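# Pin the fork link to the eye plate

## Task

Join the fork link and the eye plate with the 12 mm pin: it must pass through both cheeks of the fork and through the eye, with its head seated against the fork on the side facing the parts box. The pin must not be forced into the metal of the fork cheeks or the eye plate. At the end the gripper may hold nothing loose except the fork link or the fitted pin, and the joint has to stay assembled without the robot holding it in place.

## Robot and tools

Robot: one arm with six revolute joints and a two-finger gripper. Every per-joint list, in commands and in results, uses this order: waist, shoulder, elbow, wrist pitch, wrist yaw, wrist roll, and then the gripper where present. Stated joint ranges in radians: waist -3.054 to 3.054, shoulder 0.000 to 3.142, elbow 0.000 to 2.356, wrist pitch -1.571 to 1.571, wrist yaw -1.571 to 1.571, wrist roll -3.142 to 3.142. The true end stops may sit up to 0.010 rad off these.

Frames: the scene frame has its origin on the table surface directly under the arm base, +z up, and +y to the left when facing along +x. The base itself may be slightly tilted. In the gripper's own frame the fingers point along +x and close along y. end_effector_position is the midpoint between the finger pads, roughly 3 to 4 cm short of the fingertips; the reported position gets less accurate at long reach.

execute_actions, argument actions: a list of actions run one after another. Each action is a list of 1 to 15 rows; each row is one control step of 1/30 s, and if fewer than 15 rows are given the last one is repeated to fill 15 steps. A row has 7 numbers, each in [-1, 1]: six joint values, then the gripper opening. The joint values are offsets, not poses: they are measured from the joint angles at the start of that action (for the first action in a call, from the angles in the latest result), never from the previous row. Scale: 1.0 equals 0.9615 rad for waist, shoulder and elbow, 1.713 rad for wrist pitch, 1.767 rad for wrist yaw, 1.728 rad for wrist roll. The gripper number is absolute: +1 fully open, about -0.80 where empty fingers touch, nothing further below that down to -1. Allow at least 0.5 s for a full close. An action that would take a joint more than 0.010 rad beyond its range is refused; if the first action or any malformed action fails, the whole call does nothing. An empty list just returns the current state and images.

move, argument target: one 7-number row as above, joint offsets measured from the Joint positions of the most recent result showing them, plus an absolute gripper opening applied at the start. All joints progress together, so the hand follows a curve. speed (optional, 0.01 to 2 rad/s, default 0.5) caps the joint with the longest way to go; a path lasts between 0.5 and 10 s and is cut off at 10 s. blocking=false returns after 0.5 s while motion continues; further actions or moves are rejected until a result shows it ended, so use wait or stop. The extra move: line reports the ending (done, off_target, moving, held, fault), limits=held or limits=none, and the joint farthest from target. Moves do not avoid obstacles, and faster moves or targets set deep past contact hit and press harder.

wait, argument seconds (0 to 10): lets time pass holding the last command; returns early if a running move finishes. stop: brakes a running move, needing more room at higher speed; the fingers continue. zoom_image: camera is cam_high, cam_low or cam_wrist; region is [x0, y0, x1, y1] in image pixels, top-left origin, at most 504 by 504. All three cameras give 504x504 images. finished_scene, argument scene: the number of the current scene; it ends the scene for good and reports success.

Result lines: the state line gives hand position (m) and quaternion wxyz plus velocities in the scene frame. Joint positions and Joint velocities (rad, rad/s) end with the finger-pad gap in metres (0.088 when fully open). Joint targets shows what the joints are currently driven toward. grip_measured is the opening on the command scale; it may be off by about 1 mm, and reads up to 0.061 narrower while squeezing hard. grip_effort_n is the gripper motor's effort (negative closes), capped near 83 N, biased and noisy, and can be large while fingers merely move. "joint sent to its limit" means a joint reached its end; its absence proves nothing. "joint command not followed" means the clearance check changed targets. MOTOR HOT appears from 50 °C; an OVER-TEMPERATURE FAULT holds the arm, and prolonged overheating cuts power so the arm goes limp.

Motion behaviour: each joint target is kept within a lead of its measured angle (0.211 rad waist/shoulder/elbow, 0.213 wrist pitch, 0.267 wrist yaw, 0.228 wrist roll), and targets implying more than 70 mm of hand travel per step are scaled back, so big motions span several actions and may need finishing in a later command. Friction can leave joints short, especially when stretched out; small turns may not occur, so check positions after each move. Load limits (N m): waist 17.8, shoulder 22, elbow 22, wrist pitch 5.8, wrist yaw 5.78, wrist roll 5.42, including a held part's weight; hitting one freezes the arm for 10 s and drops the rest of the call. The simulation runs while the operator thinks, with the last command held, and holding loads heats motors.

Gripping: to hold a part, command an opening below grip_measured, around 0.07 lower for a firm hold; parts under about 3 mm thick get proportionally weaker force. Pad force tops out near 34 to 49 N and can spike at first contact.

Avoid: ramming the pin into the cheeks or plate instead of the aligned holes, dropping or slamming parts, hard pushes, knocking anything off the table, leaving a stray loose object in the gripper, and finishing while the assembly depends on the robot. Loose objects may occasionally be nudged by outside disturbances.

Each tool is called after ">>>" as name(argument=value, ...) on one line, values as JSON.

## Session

>>> execute_actions(actions=[])

Scene clock: 0.00 s.
end_effector_position=(+0.4547, -0.0882, +0.2523) grip_measured=-0.134 grip_effort_n=n/a end_effector_quat_wxyz=(+0.256, +0.719, -0.253, -0.595) end_effector_velocity=(-0.003, -0.002, +0.000) end_effector_angular_velocity=(+0.006, +0.005, -0.006)
Joint names: [waist, shoulder, elbow, wrist pitch, wrist yaw, wrist roll]
Joint positions: [-0.59   1.482  1.493 -0.848 -0.388  2.853  0.032]
Joint velocities: [-0.007  0.002 -0.002 -0.007 -0.007 -0.007  0.   ]
Motor temperatures (°C, as the motors report them): [29 28 26 27 24 27]
Heat: hottest waist 29 °C (+0.0 °C/min).
Joint targets: [-0.590 1.482 1.493 -0.848 -0.388 2.853]

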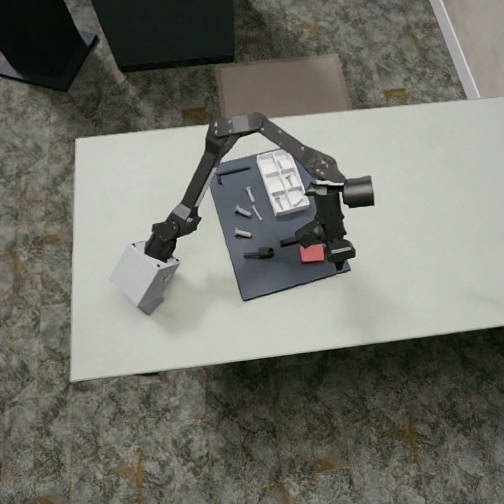

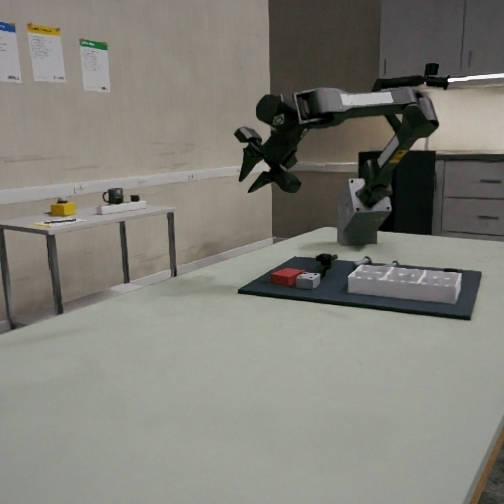

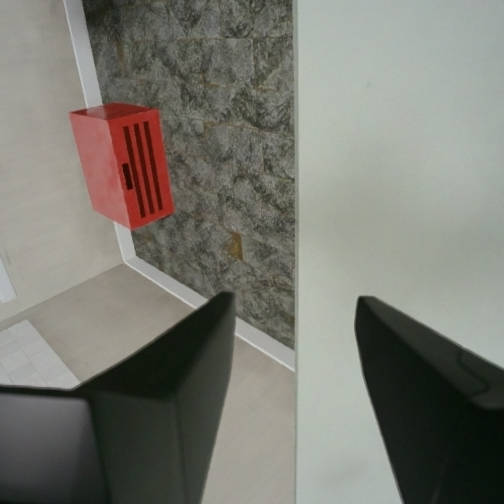

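>>> move(target=[0.04,-0.2,-0.3,-0.1,-0.16,-1,1], speed=1.5)

>>> move(target=[0.04,-0.15,-0.29,-0.083,-0.166,-0.995,1], speed=1.5)

>>> zoom_image(camera="cam_high", region=[200,140,370,310])

Scene clock: 9.97 s.
end_effector_position=(+0.3736, -0.0226, +0.1938) grip_measured=+1.000 grip_effort_n=17.4 end_effector_quat_wxyz=(+0.603, +0.400, +0.395, -0.566) end_effector_velocity=(+0.001, +0.001, -0.001) end_effector_angular_velocity=(+0.005, -0.002, +0.016)
Joint names: [waist, shoulder, elbow, wrist pitch, wrist yaw, wrist roll]
Joint positions: [-0.555  1.297  1.212 -1.018 -0.665  1.129  0.088]
Joint velocities: [ 0.002 -0.002 -0.002  0.007 -0.007 -0.007  0.   ]
Motor temperatures (°C, as the motors report them): [31 29 27 27 24 27]
Heat: hottest waist 31 °C (+12.0 °C/min).
Joint targets: [-0.552 1.290 1.205 -1.020 -0.670 1.125]
move: done; limits=none; farthest joint: the elbow, 0.008 radians from its target (0.288 radians at the start)

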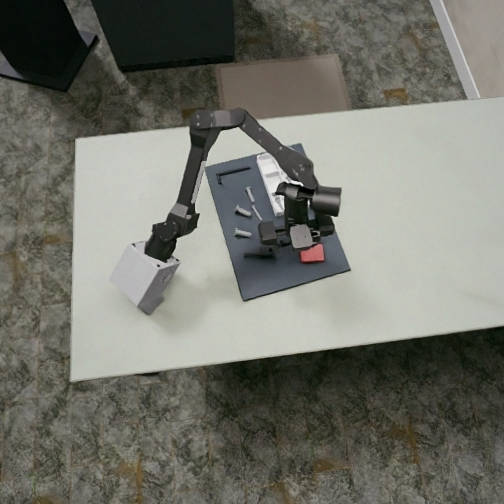

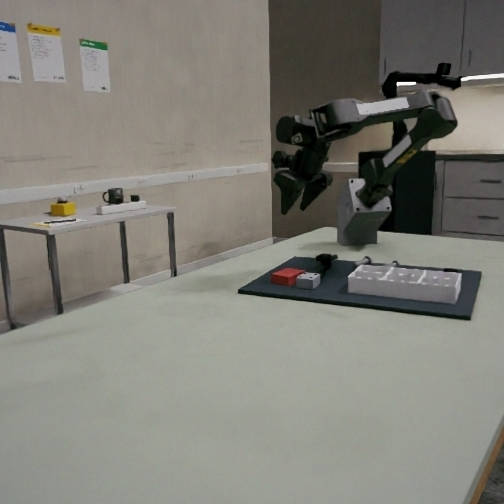

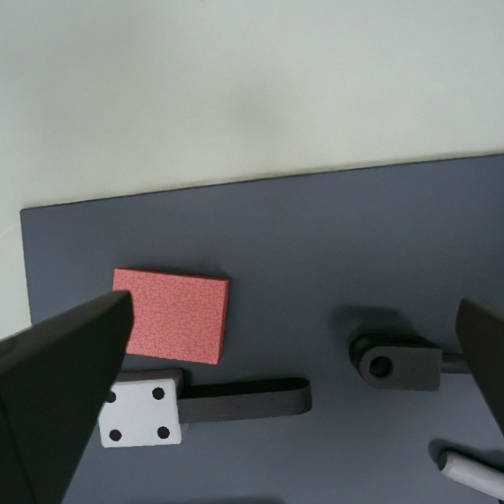

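Scene clock: 12.00 s.
end_effector_position=(+0.3027, +0.0381, +0.1522) grip_measured=+1.000 grip_effort_n=16.0 end_effector_quat_wxyz=(+0.708, -0.005, +0.706, -0.004) end_effector_velocity=(-0.003, +0.003, +0.000) end_effector_angular_velocity=(+0.012, +0.005, -0.012)
Joint names: [waist, shoulder, elbow, wrist pitch, wrist yaw, wrist roll]
Joint positions: [-0.52   1.159  0.941 -1.159 -0.953 -0.588  0.088]
Joint velocities: [-0.002 -0.002 -0.002 -0.022 -0.007 -0.007  0.   ]
Motor temperatures (°C, as the motors report them): [31 29 27 27 24 27]
Heat: hottest waist 31 °C (+10.0 °C/min).
Joint targets: [-0.517 1.153 0.933 -1.160 -0.958 -0.591]
move: done; limits=none; farthest joint: the elbow, 0.008 radians from its target (0.279 radians at the start)

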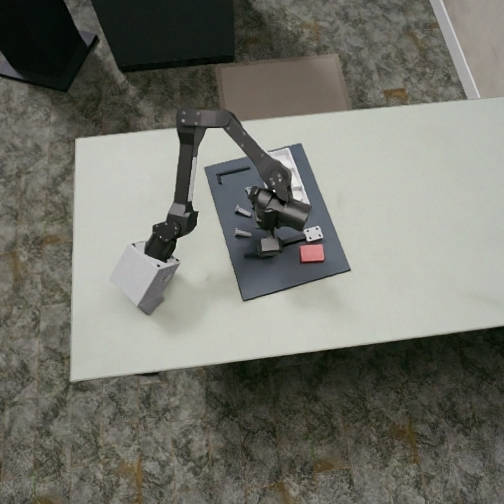

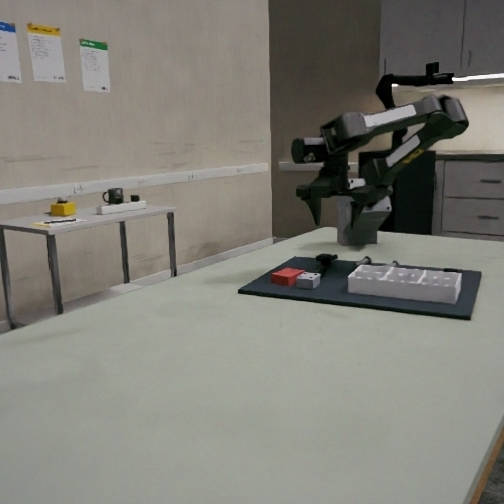

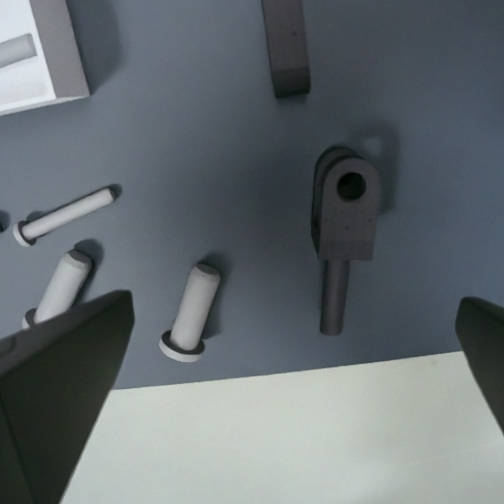

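Region (200, 140, 370, 310) of cam_high's 504x504 image, scaled by 2.965, with more detail than that image has.

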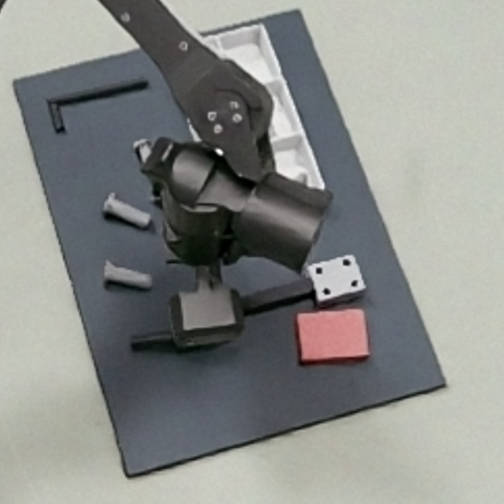

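>>> move(target=[-0.019,0.553,-0.142,0.024,-0.14,-0.32,-0.2], speed=0.6)

Scene clock: 23.20 s.
end_effector_position=(+0.2565, -0.0144, +0.0865) grip_measured=-0.196 grip_effort_n=-19.8 end_effector_quat_wxyz=(+0.696, +0.125, +0.697, +0.121) end_effector_velocity=(+0.001, -0.001, -0.000) end_effector_angular_velocity=(+0.001, -0.016, +0.019)
Joint names: [waist, shoulder, elbow, wrist pitch, wrist yaw, wrist roll]
Joint positions: [-0.535  1.683  0.81  -1.119 -1.195 -1.137  0.029]
Joint velocities: [-0.002  0.002 -0.002  0.007 -0.007 -0.022 -0.   ]
Motor temperatures (°C, as the motors report them): [31 29 27 27 24 27]
Heat: hottest waist 31 °C (+5.2 °C/min).
Joint targets: [-0.538 1.691 0.804 -1.118 -1.200 -1.141]
move: done; limits=none; farthest joint: the shoulder, 0.008 radians from its target (0.532 radians at the start)

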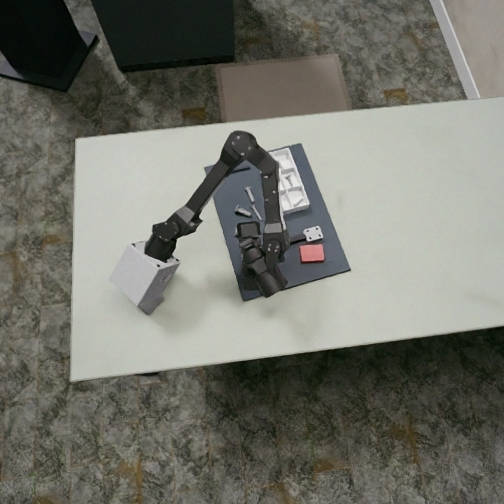

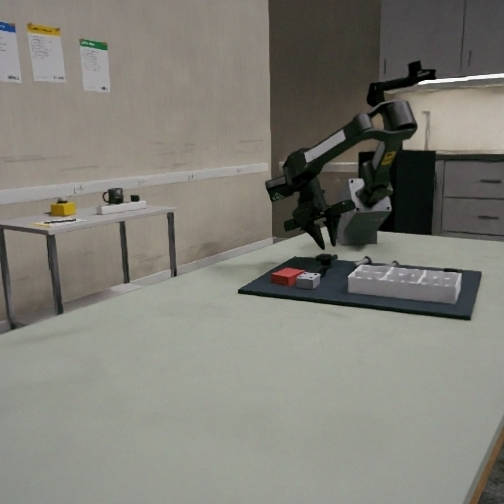

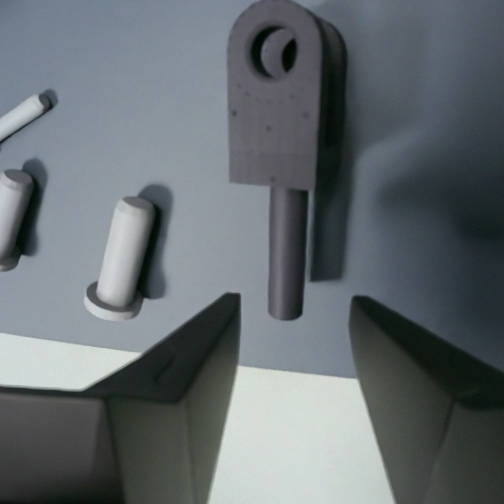

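Expected centre ≈(287,253): aligned.

>>> move(target=[0.157,-0.098,-0.133,0.247,-0.022,0.238,-0.25], speed=0.4)

>>> execute_actions(actions=[[[0,0,0,0,0,0,-0.5]],[[0,0,0,0,0,0,-0.68]]])

Scene clock: 26.93 s.
end_effector_position=(+0.2565, -0.0022, +0.0536) grip_measured=-0.246 grip_effort_n=-19.3 end_effector_quat_wxyz=(+0.696, +0.123, +0.697, +0.122) end_effector_velocity=(-0.001, +0.002, +0.001) end_effector_angular_velocity=(+0.006, +0.001, -0.016)
Joint names: [waist, shoulder, elbow, wrist pitch, wrist yaw, wrist roll]
Joint positions: [-0.388  1.597  0.687 -0.698 -1.228 -0.729  0.027]
Joint velocities: [-0.002 -0.007 -0.007 -0.007 -0.007  0.007 -0.   ]
Motor temperatures (°C, as the motors report them): [31 29 27 27 24 27]
Heat: hottest waist 31 °C (+4.5 °C/min).
Joint targets: [-0.384 1.589 0.682 -0.696 -1.234 -0.726]
move: done; limits=none; farthest joint: the shoulder, 0.008 radians from its target (0.095 radians at the start)

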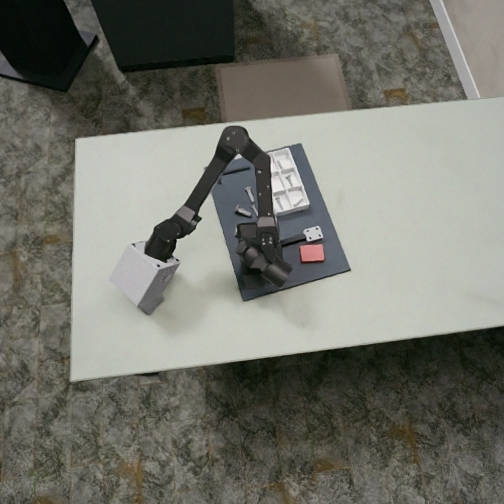

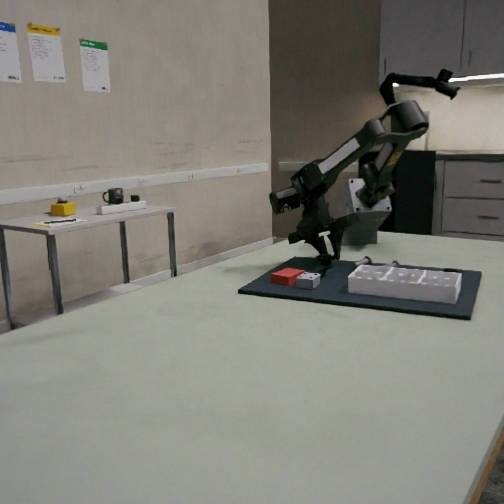

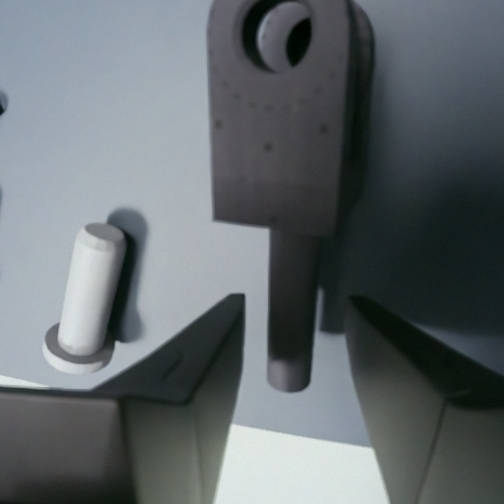

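Scene clock: 27.93 s.
end_effector_position=(+0.2565, -0.0019, +0.0537) grip_measured=-0.597 grip_effort_n=-83.5 end_effector_quat_wxyz=(+0.696, +0.124, +0.696, +0.122) end_effector_velocity=(-0.002, +0.002, +0.001) end_effector_angular_velocity=(+0.009, +0.004, -0.014)
Joint names: [waist, shoulder, elbow, wrist pitch, wrist yaw, wrist roll]
Joint positions: [-0.388  1.597  0.687 -0.699 -1.23  -0.729  0.01 ]
Joint velocities: [-0.002 -0.002 -0.002 -0.022 -0.007 -0.007 -0.   ]
Motor temperatures (°C, as the motors report them): [31 29 27 27 24 27]
Heat: hottest waist 31 °C (+4.3 °C/min).
Joint targets: [-0.388 1.597 0.687 -0.698 -1.228 -0.729]

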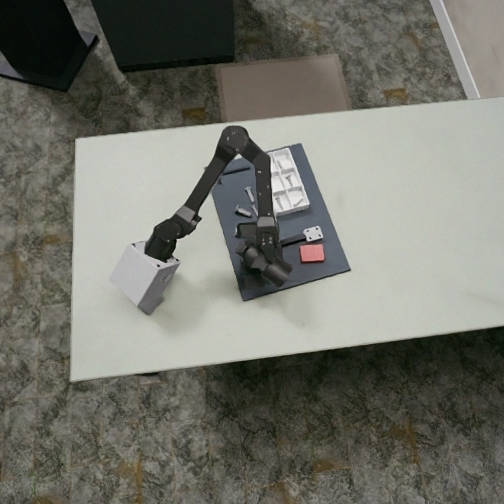

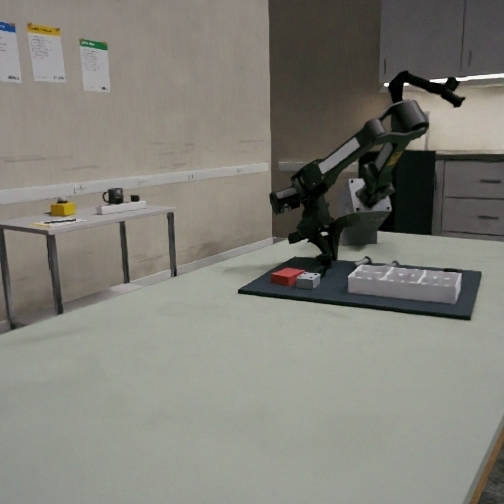

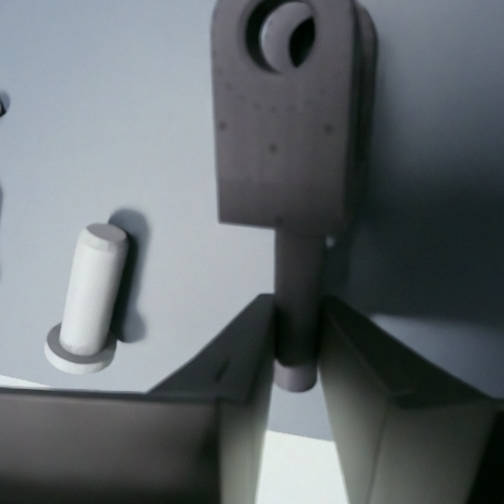

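>>> move(target=[-0.157,0.09,0.133,-0.247,0.022,-0.238,-0.68], speed=0.5)

>>> move(target=[0,-0.5,0.13,0,0.14,0.32,-0.68], speed=0.7)

Scene clock: 39.53 s.
end_effector_position=(+0.2561, -0.0129, +0.0863) grip_measured=-0.597 grip_effort_n=-83.5 end_effector_quat_wxyz=(+0.695, +0.123, +0.698, +0.123) end_effector_velocity=(-0.002, +0.003, +0.001) end_effector_angular_velocity=(+0.012, +0.005, -0.023)
Joint names: [waist, shoulder, elbow, wrist pitch, wrist yaw, wrist roll]
Joint positions: [-0.531  1.677  0.808 -1.12  -1.192 -1.136  0.01 ]
Joint velocities: [-0.002  0.002 -0.007 -0.022 -0.007 -0.007 -0.   ]
Motor temperatures (°C, as the motors report them): [32 29 27 27 24 27]
Heat: hottest waist 32 °C (+4.6 °C/min).
Joint targets: [-0.538 1.683 0.815 -1.122 -1.191 -1.140]
move: done; limits=none; farthest joint: the waist, 0.008 radians from its target (0.151 radians at the start)

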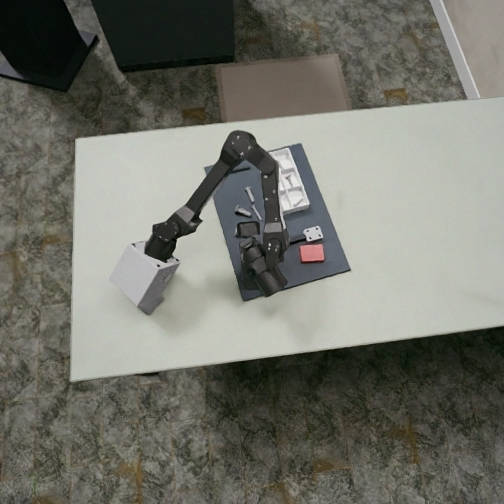

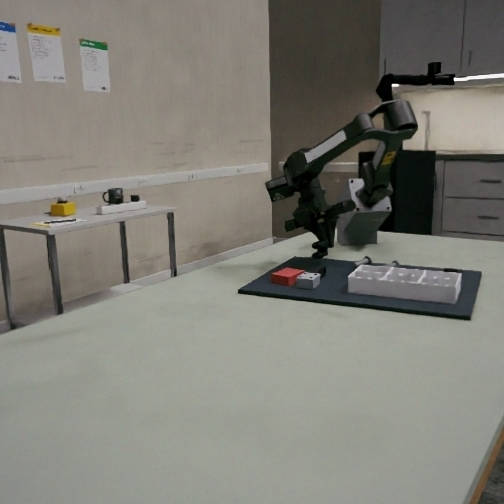

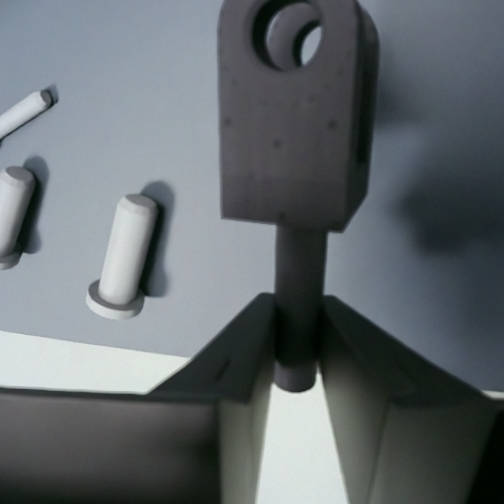

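Scene clock: 41.00 s.
end_effector_position=(+0.3007, +0.0239, +0.1461) grip_measured=-0.597 grip_effort_n=-83.5 end_effector_quat_wxyz=(+0.705, +0.005, +0.709, -0.014) end_effector_velocity=(-0.001, +0.003, +0.001) end_effector_angular_velocity=(+0.010, +0.002, -0.008)
Joint names: [waist, shoulder, elbow, wrist pitch, wrist yaw, wrist roll]
Joint positions: [-0.53   1.206  0.924 -1.12  -0.949 -0.587  0.01 ]
Joint velocities: [-0.002 -0.002  0.002 -0.022 -0.007 -0.007  0.   ]
Motor temperatures (°C, as the motors report them): [32 29 27 27 24 27]
Heat: hottest waist 32 °C (+4.4 °C/min).
Joint targets: [-0.531 1.197 0.933 -1.120 -0.945 -0.583]
move: done; limits=none; farthest joint: the shoulder, 0.010 radians from its target (0.481 radians at the start)

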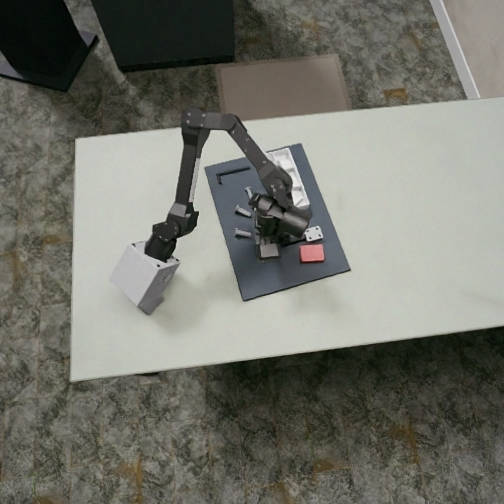

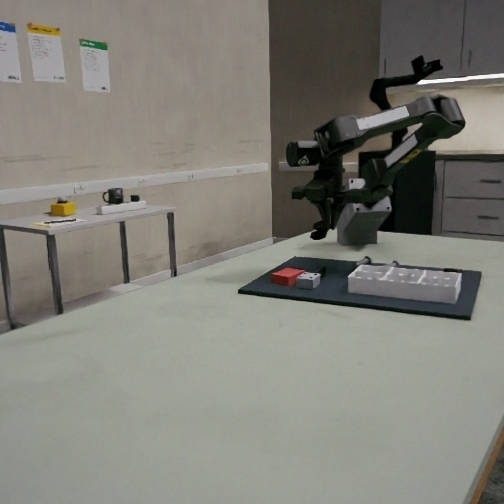

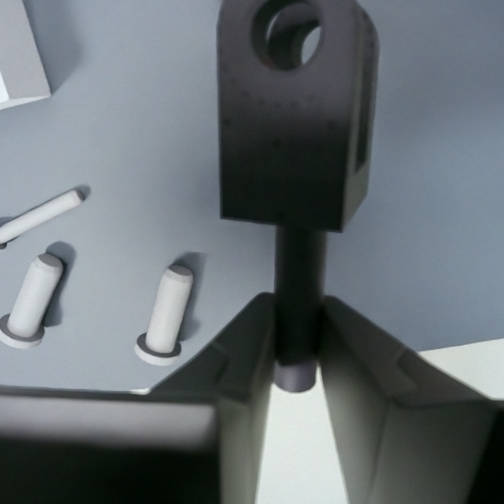

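>>> move(target=[0.70,-0.237,-0.36,0.356,0.552,0.455,-0.68], speed=0.8)

>>> move(target=[0.075,0.088,-0.018,0.052,0.026,0.034,-0.68], speed=0.12)

>>> zoom_image(camera="cam_low", region=[260,170,420,300])

Scene clock: 45.83 s.
end_effector_position=(+0.2639, -0.0016, +0.0730) grip_measured=-0.597 grip_effort_n=-83.5 end_effector_quat_wxyz=(+0.667, -0.227, +0.672, -0.226) end_effector_velocity=(+0.000, -0.001, +0.002) end_effector_angular_velocity=(-0.009, -0.005, -0.008)
Joint names: [waist, shoulder, elbow, wrist pitch, wrist yaw, wrist roll]
Joint positions: [ 0.145  0.99   0.582 -0.512  0.013  0.195  0.01 ]
Joint velocities: [-0.002 -0.002  0.002 -0.007  0.007  0.007 -0.   ]
Motor temperatures (°C, as the motors report them): [32 29 27 27 24 27]
Heat: hottest waist 32 °C (+3.9 °C/min).
Joint targets: [0.143 0.978 0.577 -0.510 0.026 0.200]
move: off_target; limits=none; farthest joint: the wrist yaw, 0.013 radians from its target (0.976 radians at the start)

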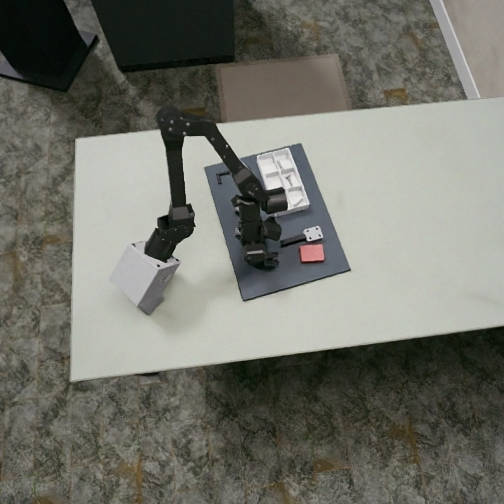

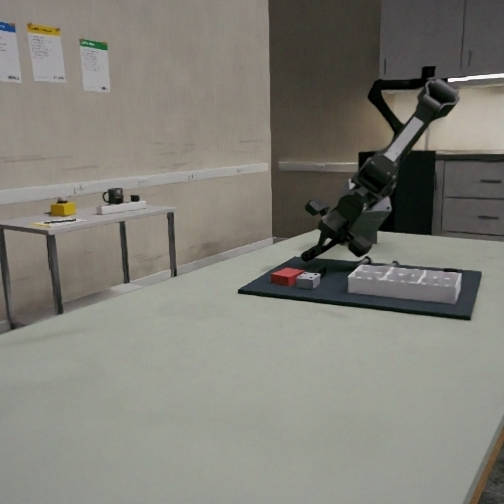

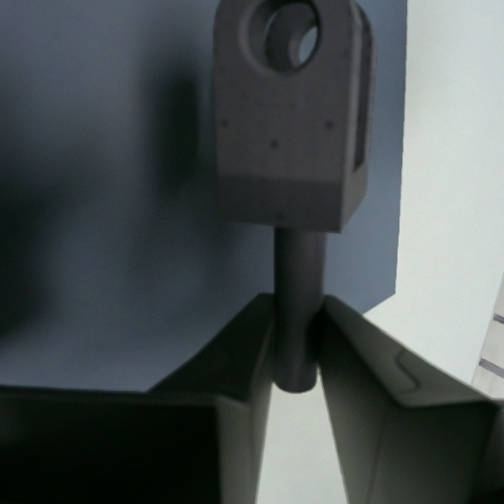

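Scene clock: 46.97 s.
end_effector_position=(+0.2630, -0.0006, +0.0521) grip_measured=-0.597 grip_effort_n=-83.5 end_effector_quat_wxyz=(+0.667, -0.225, +0.674, -0.225) end_effector_velocity=(-0.001, +0.002, -0.001) end_effector_angular_velocity=(+0.019, +0.000, -0.012)
Joint names: [waist, shoulder, elbow, wrist pitch, wrist yaw, wrist roll]
Joint positions: [ 0.215  1.064  0.569 -0.428  0.051  0.25   0.01 ]
Joint velocities: [-0.002 -0.002  0.002 -0.007 -0.022  0.007 -0.   ]
Motor temperatures (°C, as the motors report them): [32 29 27 27 24 27]
Heat: hottest waist 32 °C (+3.8 °C/min).
Joint targets: [0.217 1.075 0.564 -0.423 0.059 0.254]
move: done; limits=none; farthest joint: the shoulder, 0.010 radians from its target (0.085 radians at the start)

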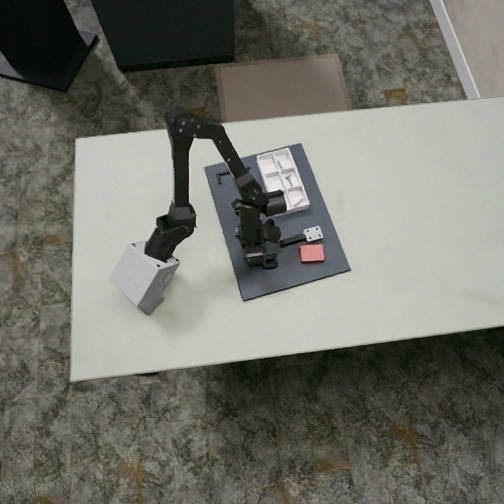

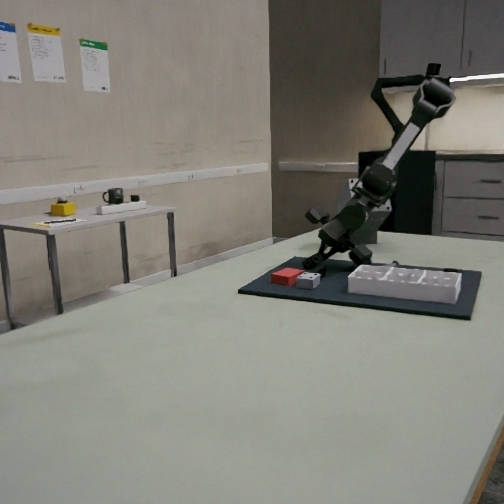

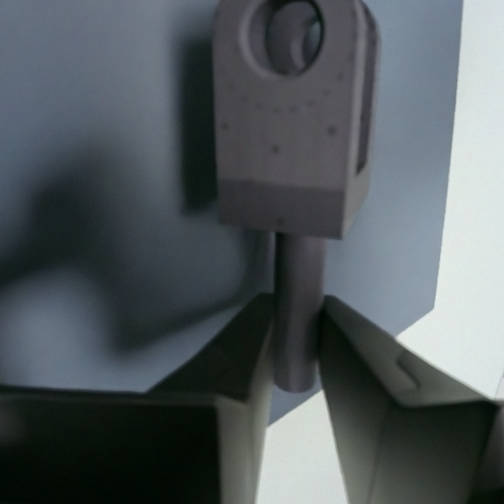

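Region (260, 170, 420, 300) of cam_low's 504x504 image, scaled by 3.150, with more detail than that image has; it fills the top 410 rows of this view, and the rest is white.

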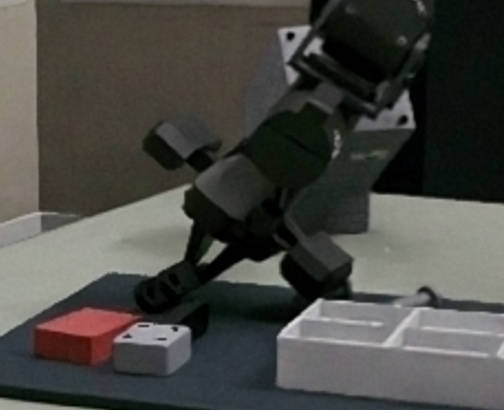

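Touching. Open slowly.

>>> execute_actions(actions=[[[0,0,0,0,0,0,-0.56]],[[0,0,0,0,0,0,-0.52],[0,0,0,0,0,0,-0.51],[0,0,0,0,0,0,-0.5],[0,0,0,0,0,0,-0.49],[0,0,0,0,0,0,-0.48],[0,0,0,0,0,0,-0.47],[0,0,0,0,0,0,-0.46],[0,0,0,0,0,0,-0.45],[0,0,0,0,0,0,-0.44],[0,0,0,0,0,0,-0.43],[0,0,0,0,0,0,-0.42],[0,0,0,0,0,0,-0.41],[0,0,0,0,0,0,-0.4]],[[0,0,0,0,0,0,-0.39],[0,0,0,0,0,0,-0.38],[0,0,0,0,0,0,-0.37],[0,0,0,0,0,0,-0.36],[0,0,0,0,0,0,-0.35],[0,0,0,0,0,0,-0.33],[0,0,0,0,0,0,-0.31],[0,0,0,0,0,0,-0.29],[0,0,0,0,0,0,-0.27],[0,0,0,0,0,0,-0.25],[0,0,0,0,0,0,-0.23],[0,0,0,0,0,0,-0.21]]])

Scene clock: 53.37 s.
end_effector_position=(+0.2628, -0.0004, +0.0518) grip_measured=-0.237 grip_effort_n=17.9 end_effector_quat_wxyz=(+0.666, -0.225, +0.674, -0.224) end_effector_velocity=(-0.005, -0.001, +0.001) end_effector_angular_velocity=(+0.000, +0.022, -0.009)
Joint names: [waist, shoulder, elbow, wrist pitch, wrist yaw, wrist roll]
Joint positions: [ 0.216  1.065  0.569 -0.428  0.051  0.25   0.027]
Joint velocities: [-0.002 -0.002 -0.002 -0.022 -0.007 -0.007  0.011]
Motor temperatures (°C, as the motors report them): [31 29 27 27 24 27]
Heat: hottest waist 31 °C (+2.2 °C/min).
Joint targets: [0.216 1.065 0.569 -0.428 0.051 0.250]

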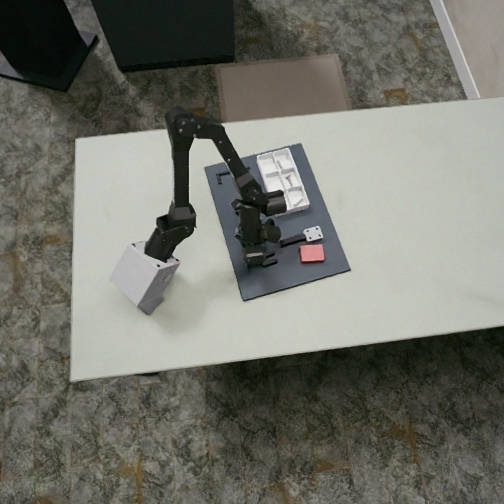

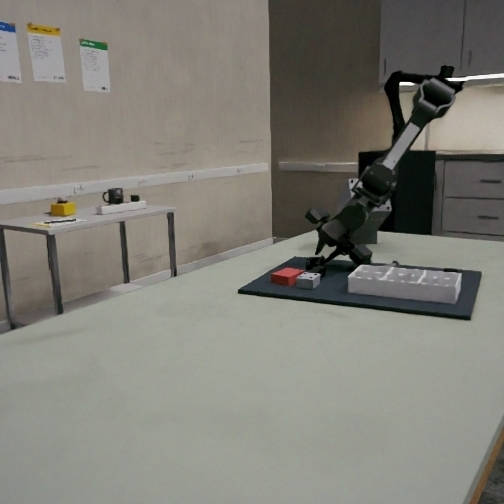

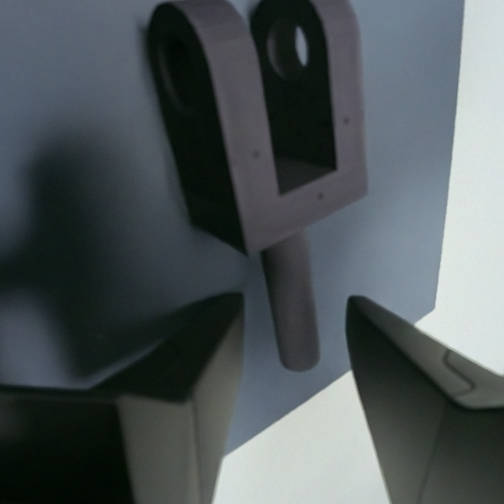

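>>> move(target=[-0.1,-0.17,0.03,-0.08,0,0,-0.2], speed=0.4)

>>> move(target=[-0.552,0.418,0.172,-0.07,-0.559,-0.45,0.4], speed=0.9)

Scene clock: 60.33 s.
end_effector_position=(+0.2689, +0.0005, +0.0929) grip_measured=-0.204 grip_effort_n=17.9 end_effector_quat_wxyz=(+0.686, -0.221, +0.643, -0.259) end_effector_velocity=(-0.005, +0.001, -0.002) end_effector_angular_velocity=(+0.018, +0.016, -0.005)
Joint names: [waist, shoulder, elbow, wrist pitch, wrist yaw, wrist roll]
Joint positions: [ 0.123  0.91   0.591 -0.563  0.051  0.25   0.029]
Joint velocities: [-0.002 -0.002 -0.007 -0.007 -0.022 -0.007  0.   ]
Motor temperatures (°C, as the motors report them): [31 29 27 27 24 27]
Heat: hottest waist 31 °C (+2.0 °C/min).
Joint targets: [0.120 0.901 0.598 -0.565 0.051 0.250]
move: done; limits=none; farthest joint: the shoulder, 0.008 radians from its target (0.163 radians at the start)

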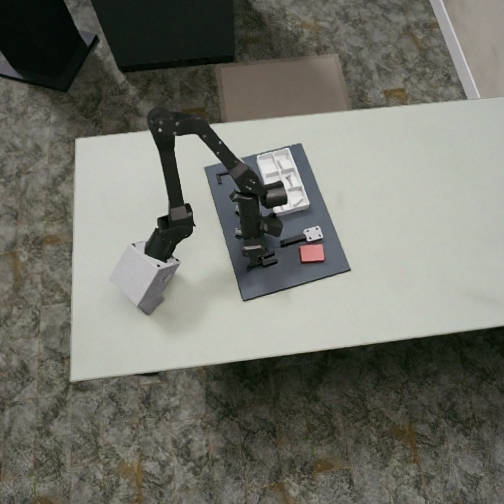

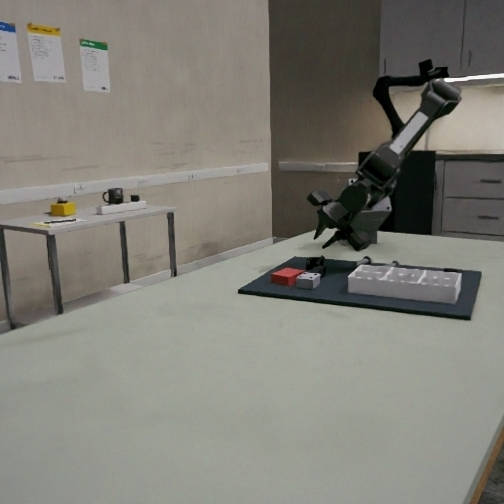

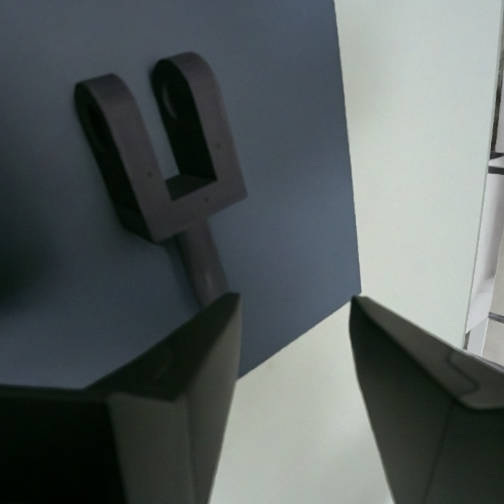

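Scene clock: 62.20 s.
end_effector_position=(+0.2924, -0.0086, +0.0905) grip_measured=+0.396 grip_effort_n=17.9 end_effector_quat_wxyz=(+0.706, -0.042, +0.706, +0.041) end_effector_velocity=(-0.004, +0.005, +0.000) end_effector_angular_velocity=(+0.027, +0.010, -0.023)
Joint names: [waist, shoulder, elbow, wrist pitch, wrist yaw, wrist roll]
Joint positions: [-0.404  1.304  0.75  -0.682 -0.932 -0.524  0.058]
Joint velocities: [-0.002 -0.002 -0.002 -0.037 -0.022 -0.007  0.   ]
Motor temperatures (°C, as the motors report them): [31 29 27 27 24 27]
Heat: hottest waist 31 °C (+1.0 °C/min).
Joint targets: [-0.408 1.311 0.757 -0.684 -0.937 -0.527]
move: done; limits=none; farthest joint: the shoulder, 0.008 radians from its target (0.402 radians at the start)

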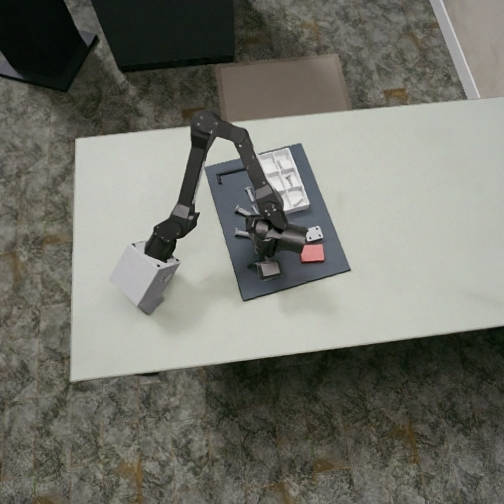

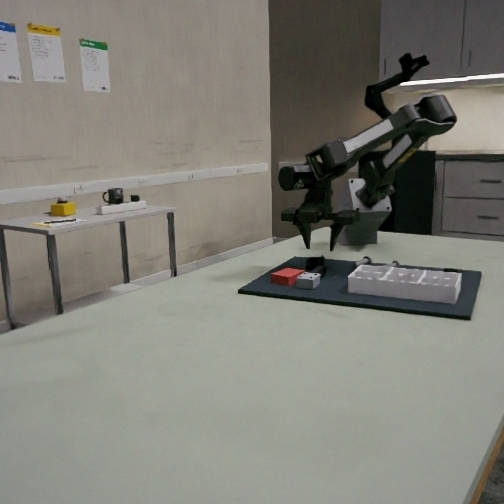

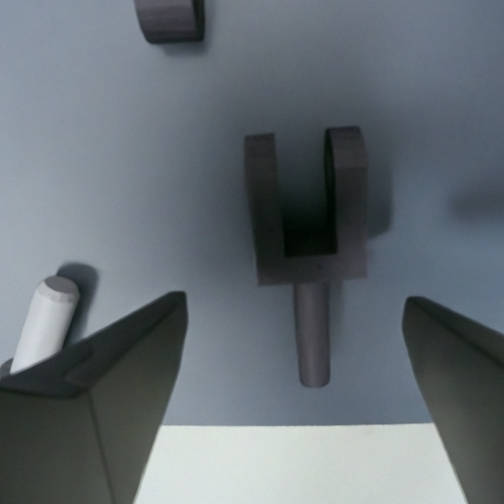

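>>> move(target=[0.127,0.091,-0.05,0.153,0.029,0.05,0.5], speed=0.3)

>>> execute_actions(actions=[[[0,0,0,0,0,0,-0.03]],[[0,0,0,0,0,0,-0.22]]])

Scene clock: 68.07 s.
end_effector_position=(+0.2991, -0.0148, +0.0541) grip_measured=+0.496 grip_effort_n=17.0 end_effector_quat_wxyz=(+0.703, -0.074, +0.703, +0.074) end_effector_velocity=(+0.005, +0.003, +0.000) end_effector_angular_velocity=(+0.019, -0.020, +0.015)
Joint names: [waist, shoulder, elbow, wrist pitch, wrist yaw, wrist roll]
Joint positions: [-0.285  1.383  0.708 -0.422 -0.885 -0.44   0.063]
Joint velocities: [ 0.002 -0.002  0.002  0.022 -0.022  0.007 -0.   ]
Motor temperatures (°C, as the motors report them): [31 29 27 27 24 27]
Heat: hottest waist 31 °C (+0.0 °C/min).
Joint targets: [-0.282 1.392 0.702 -0.420 -0.880 -0.437]
move: done; limits=none; farthest joint: the shoulder, 0.008 radians from its target (0.088 radians at the start)

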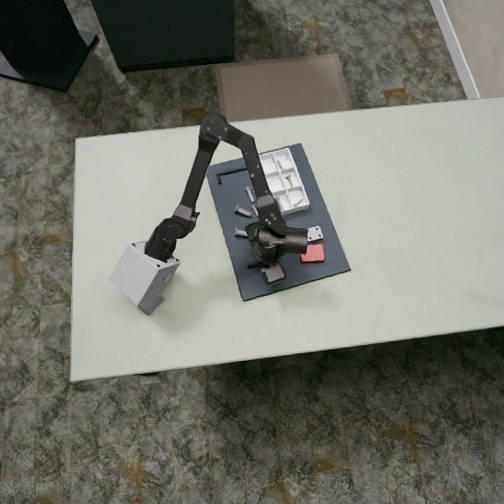

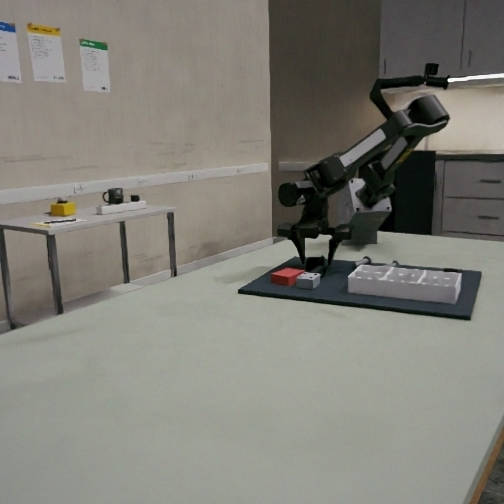

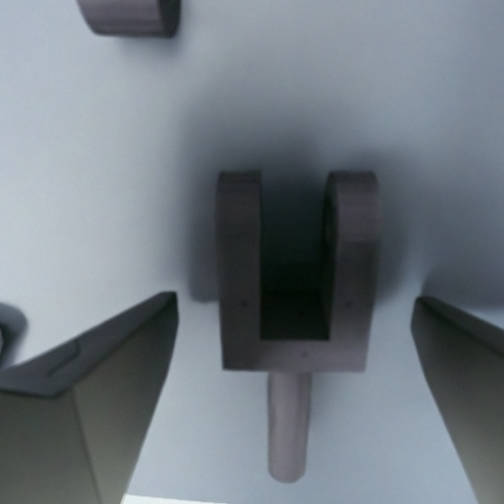

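Scene clock: 69.07 s.
end_effector_position=(+0.2988, -0.0143, +0.0541) grip_measured=-0.134 grip_effort_n=-83.5 end_effector_quat_wxyz=(+0.703, -0.072, +0.704, +0.075) end_effector_velocity=(+0.005, +0.003, +0.001) end_effector_angular_velocity=(+0.016, -0.023, +0.027)
Joint names: [waist, shoulder, elbow, wrist pitch, wrist yaw, wrist roll]
Joint positions: [-0.285  1.383  0.708 -0.424 -0.888 -0.44   0.032]
Joint velocities: [-0.002 -0.007 -0.002  0.022 -0.022 -0.007 -0.   ]
Motor temperatures (°C, as the motors report them): [31 29 27 27 24 27]
Heat: hottest waist 31 °C (+0.0 °C/min).
Joint targets: [-0.285 1.383 0.708 -0.422 -0.885 -0.440]

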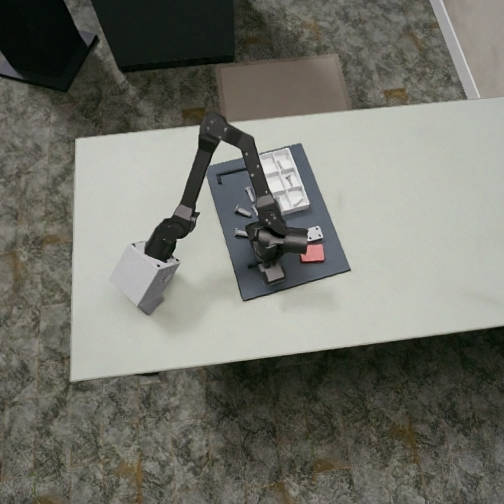

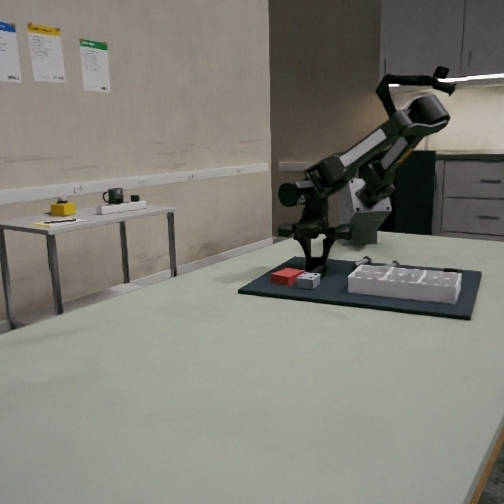

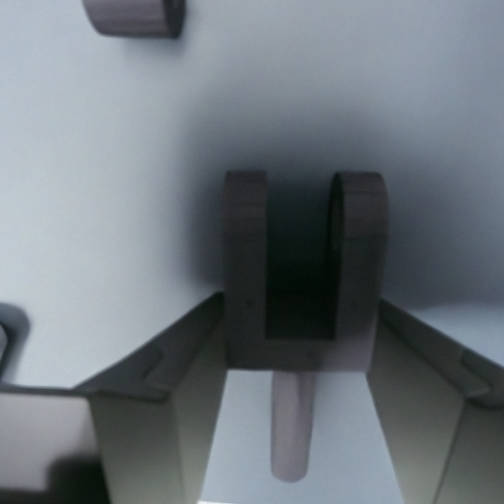

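>>> execute_actions(actions=[[[0,-0.04,0.012,-0.015,0,0,-0.22]]])

>>> move(target=[0.13,-0.11,0.04,-0.007,0.039,0.146,-0.22], speed=0.25)

Scene clock: 80.93 s.
end_effector_position=(+0.3001, -0.0089, +0.0581) grip_measured=-0.134 grip_effort_n=-83.5 end_effector_quat_wxyz=(+0.704, -0.075, +0.702, +0.077) end_effector_velocity=(+0.001, -0.000, +0.002) end_effector_angular_velocity=(-0.009, -0.001, +0.022)
Joint names: [waist, shoulder, elbow, wrist pitch, wrist yaw, wrist roll]
Joint positions: [-0.284  1.356  0.711 -0.448 -0.888 -0.44   0.032]
Joint velocities: [-0.002 -0.007  0.002 -0.007  0.007 -0.022 -0.   ]
Motor temperatures (°C, as the motors report them): [31 29 27 27 24 27]
Heat: hottest waist 31 °C (+0.0 °C/min).
Joint targets: [-0.285 1.345 0.720 -0.450 -0.889 -0.440]

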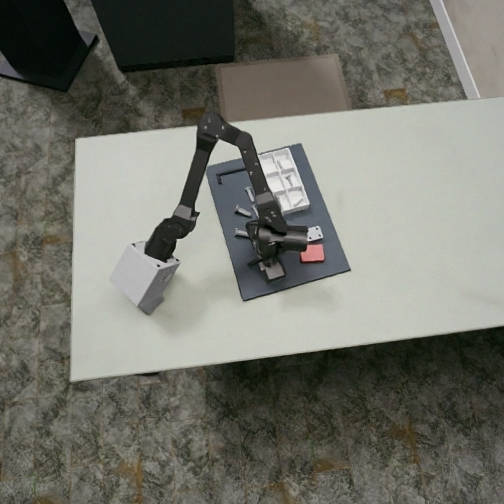

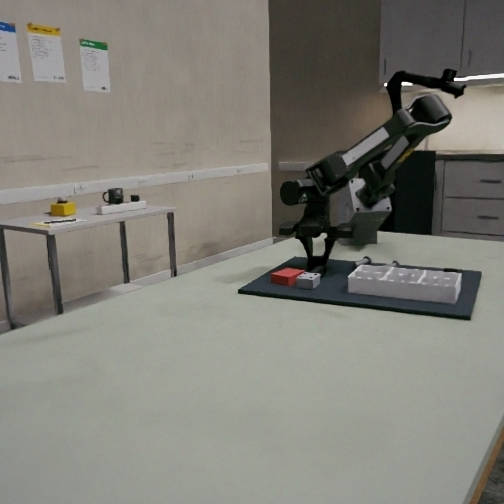

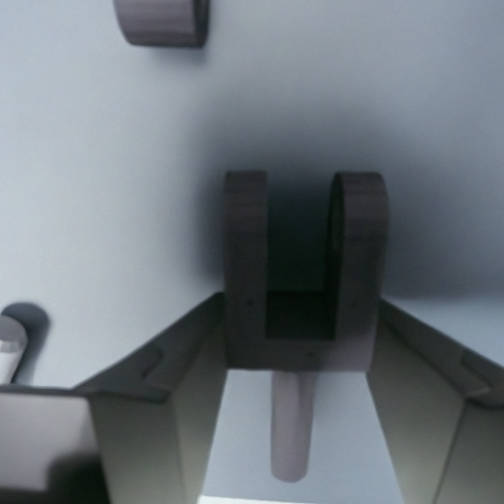

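Scene clock: 82.47 s.
end_effector_position=(+0.3124, +0.0273, +0.0549) grip_measured=-0.134 grip_effort_n=-83.5 end_effector_quat_wxyz=(+0.704, -0.042, +0.707, +0.043) end_effector_velocity=(-0.004, +0.001, +0.001) end_effector_angular_velocity=(+0.007, +0.013, -0.010)
Joint names: [waist, shoulder, elbow, wrist pitch, wrist yaw, wrist roll]
Joint positions: [-0.161  1.262  0.741 -0.459 -0.822 -0.191  0.032]
Joint velocities: [-0.002 -0.002 -0.002 -0.022 -0.007 -0.007 -0.   ]
Motor temperatures (°C, as the motors report them): [31 29 27 27 24 27]
Heat: hottest waist 31 °C (+0.0 °C/min).
Joint targets: [-0.159 1.250 0.750 -0.460 -0.819 -0.188]
move: off_target; limits=none; farthest joint: the shoulder, 0.012 radians from its target (0.106 radians at the start)

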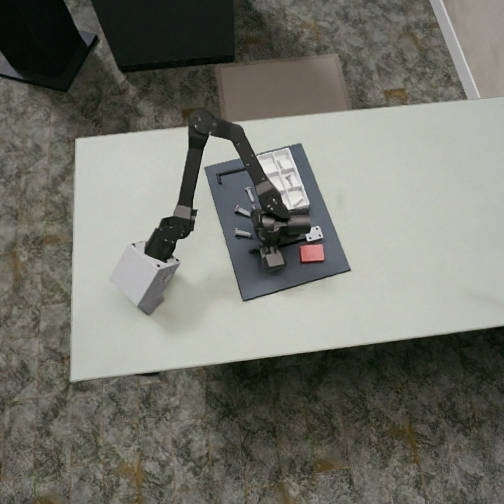

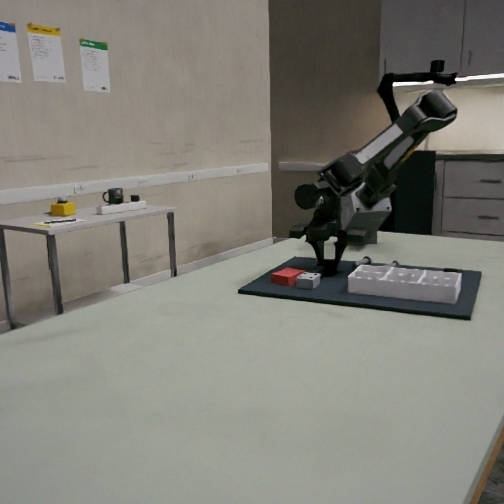

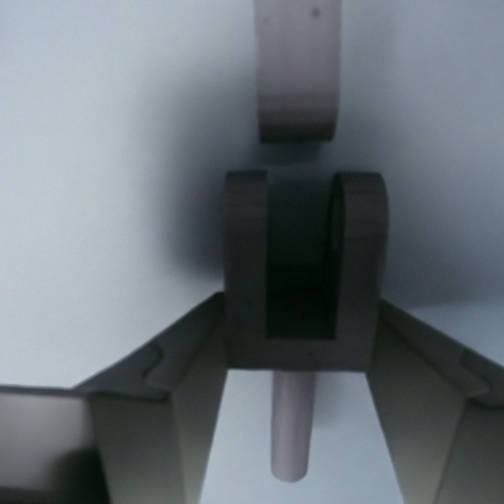

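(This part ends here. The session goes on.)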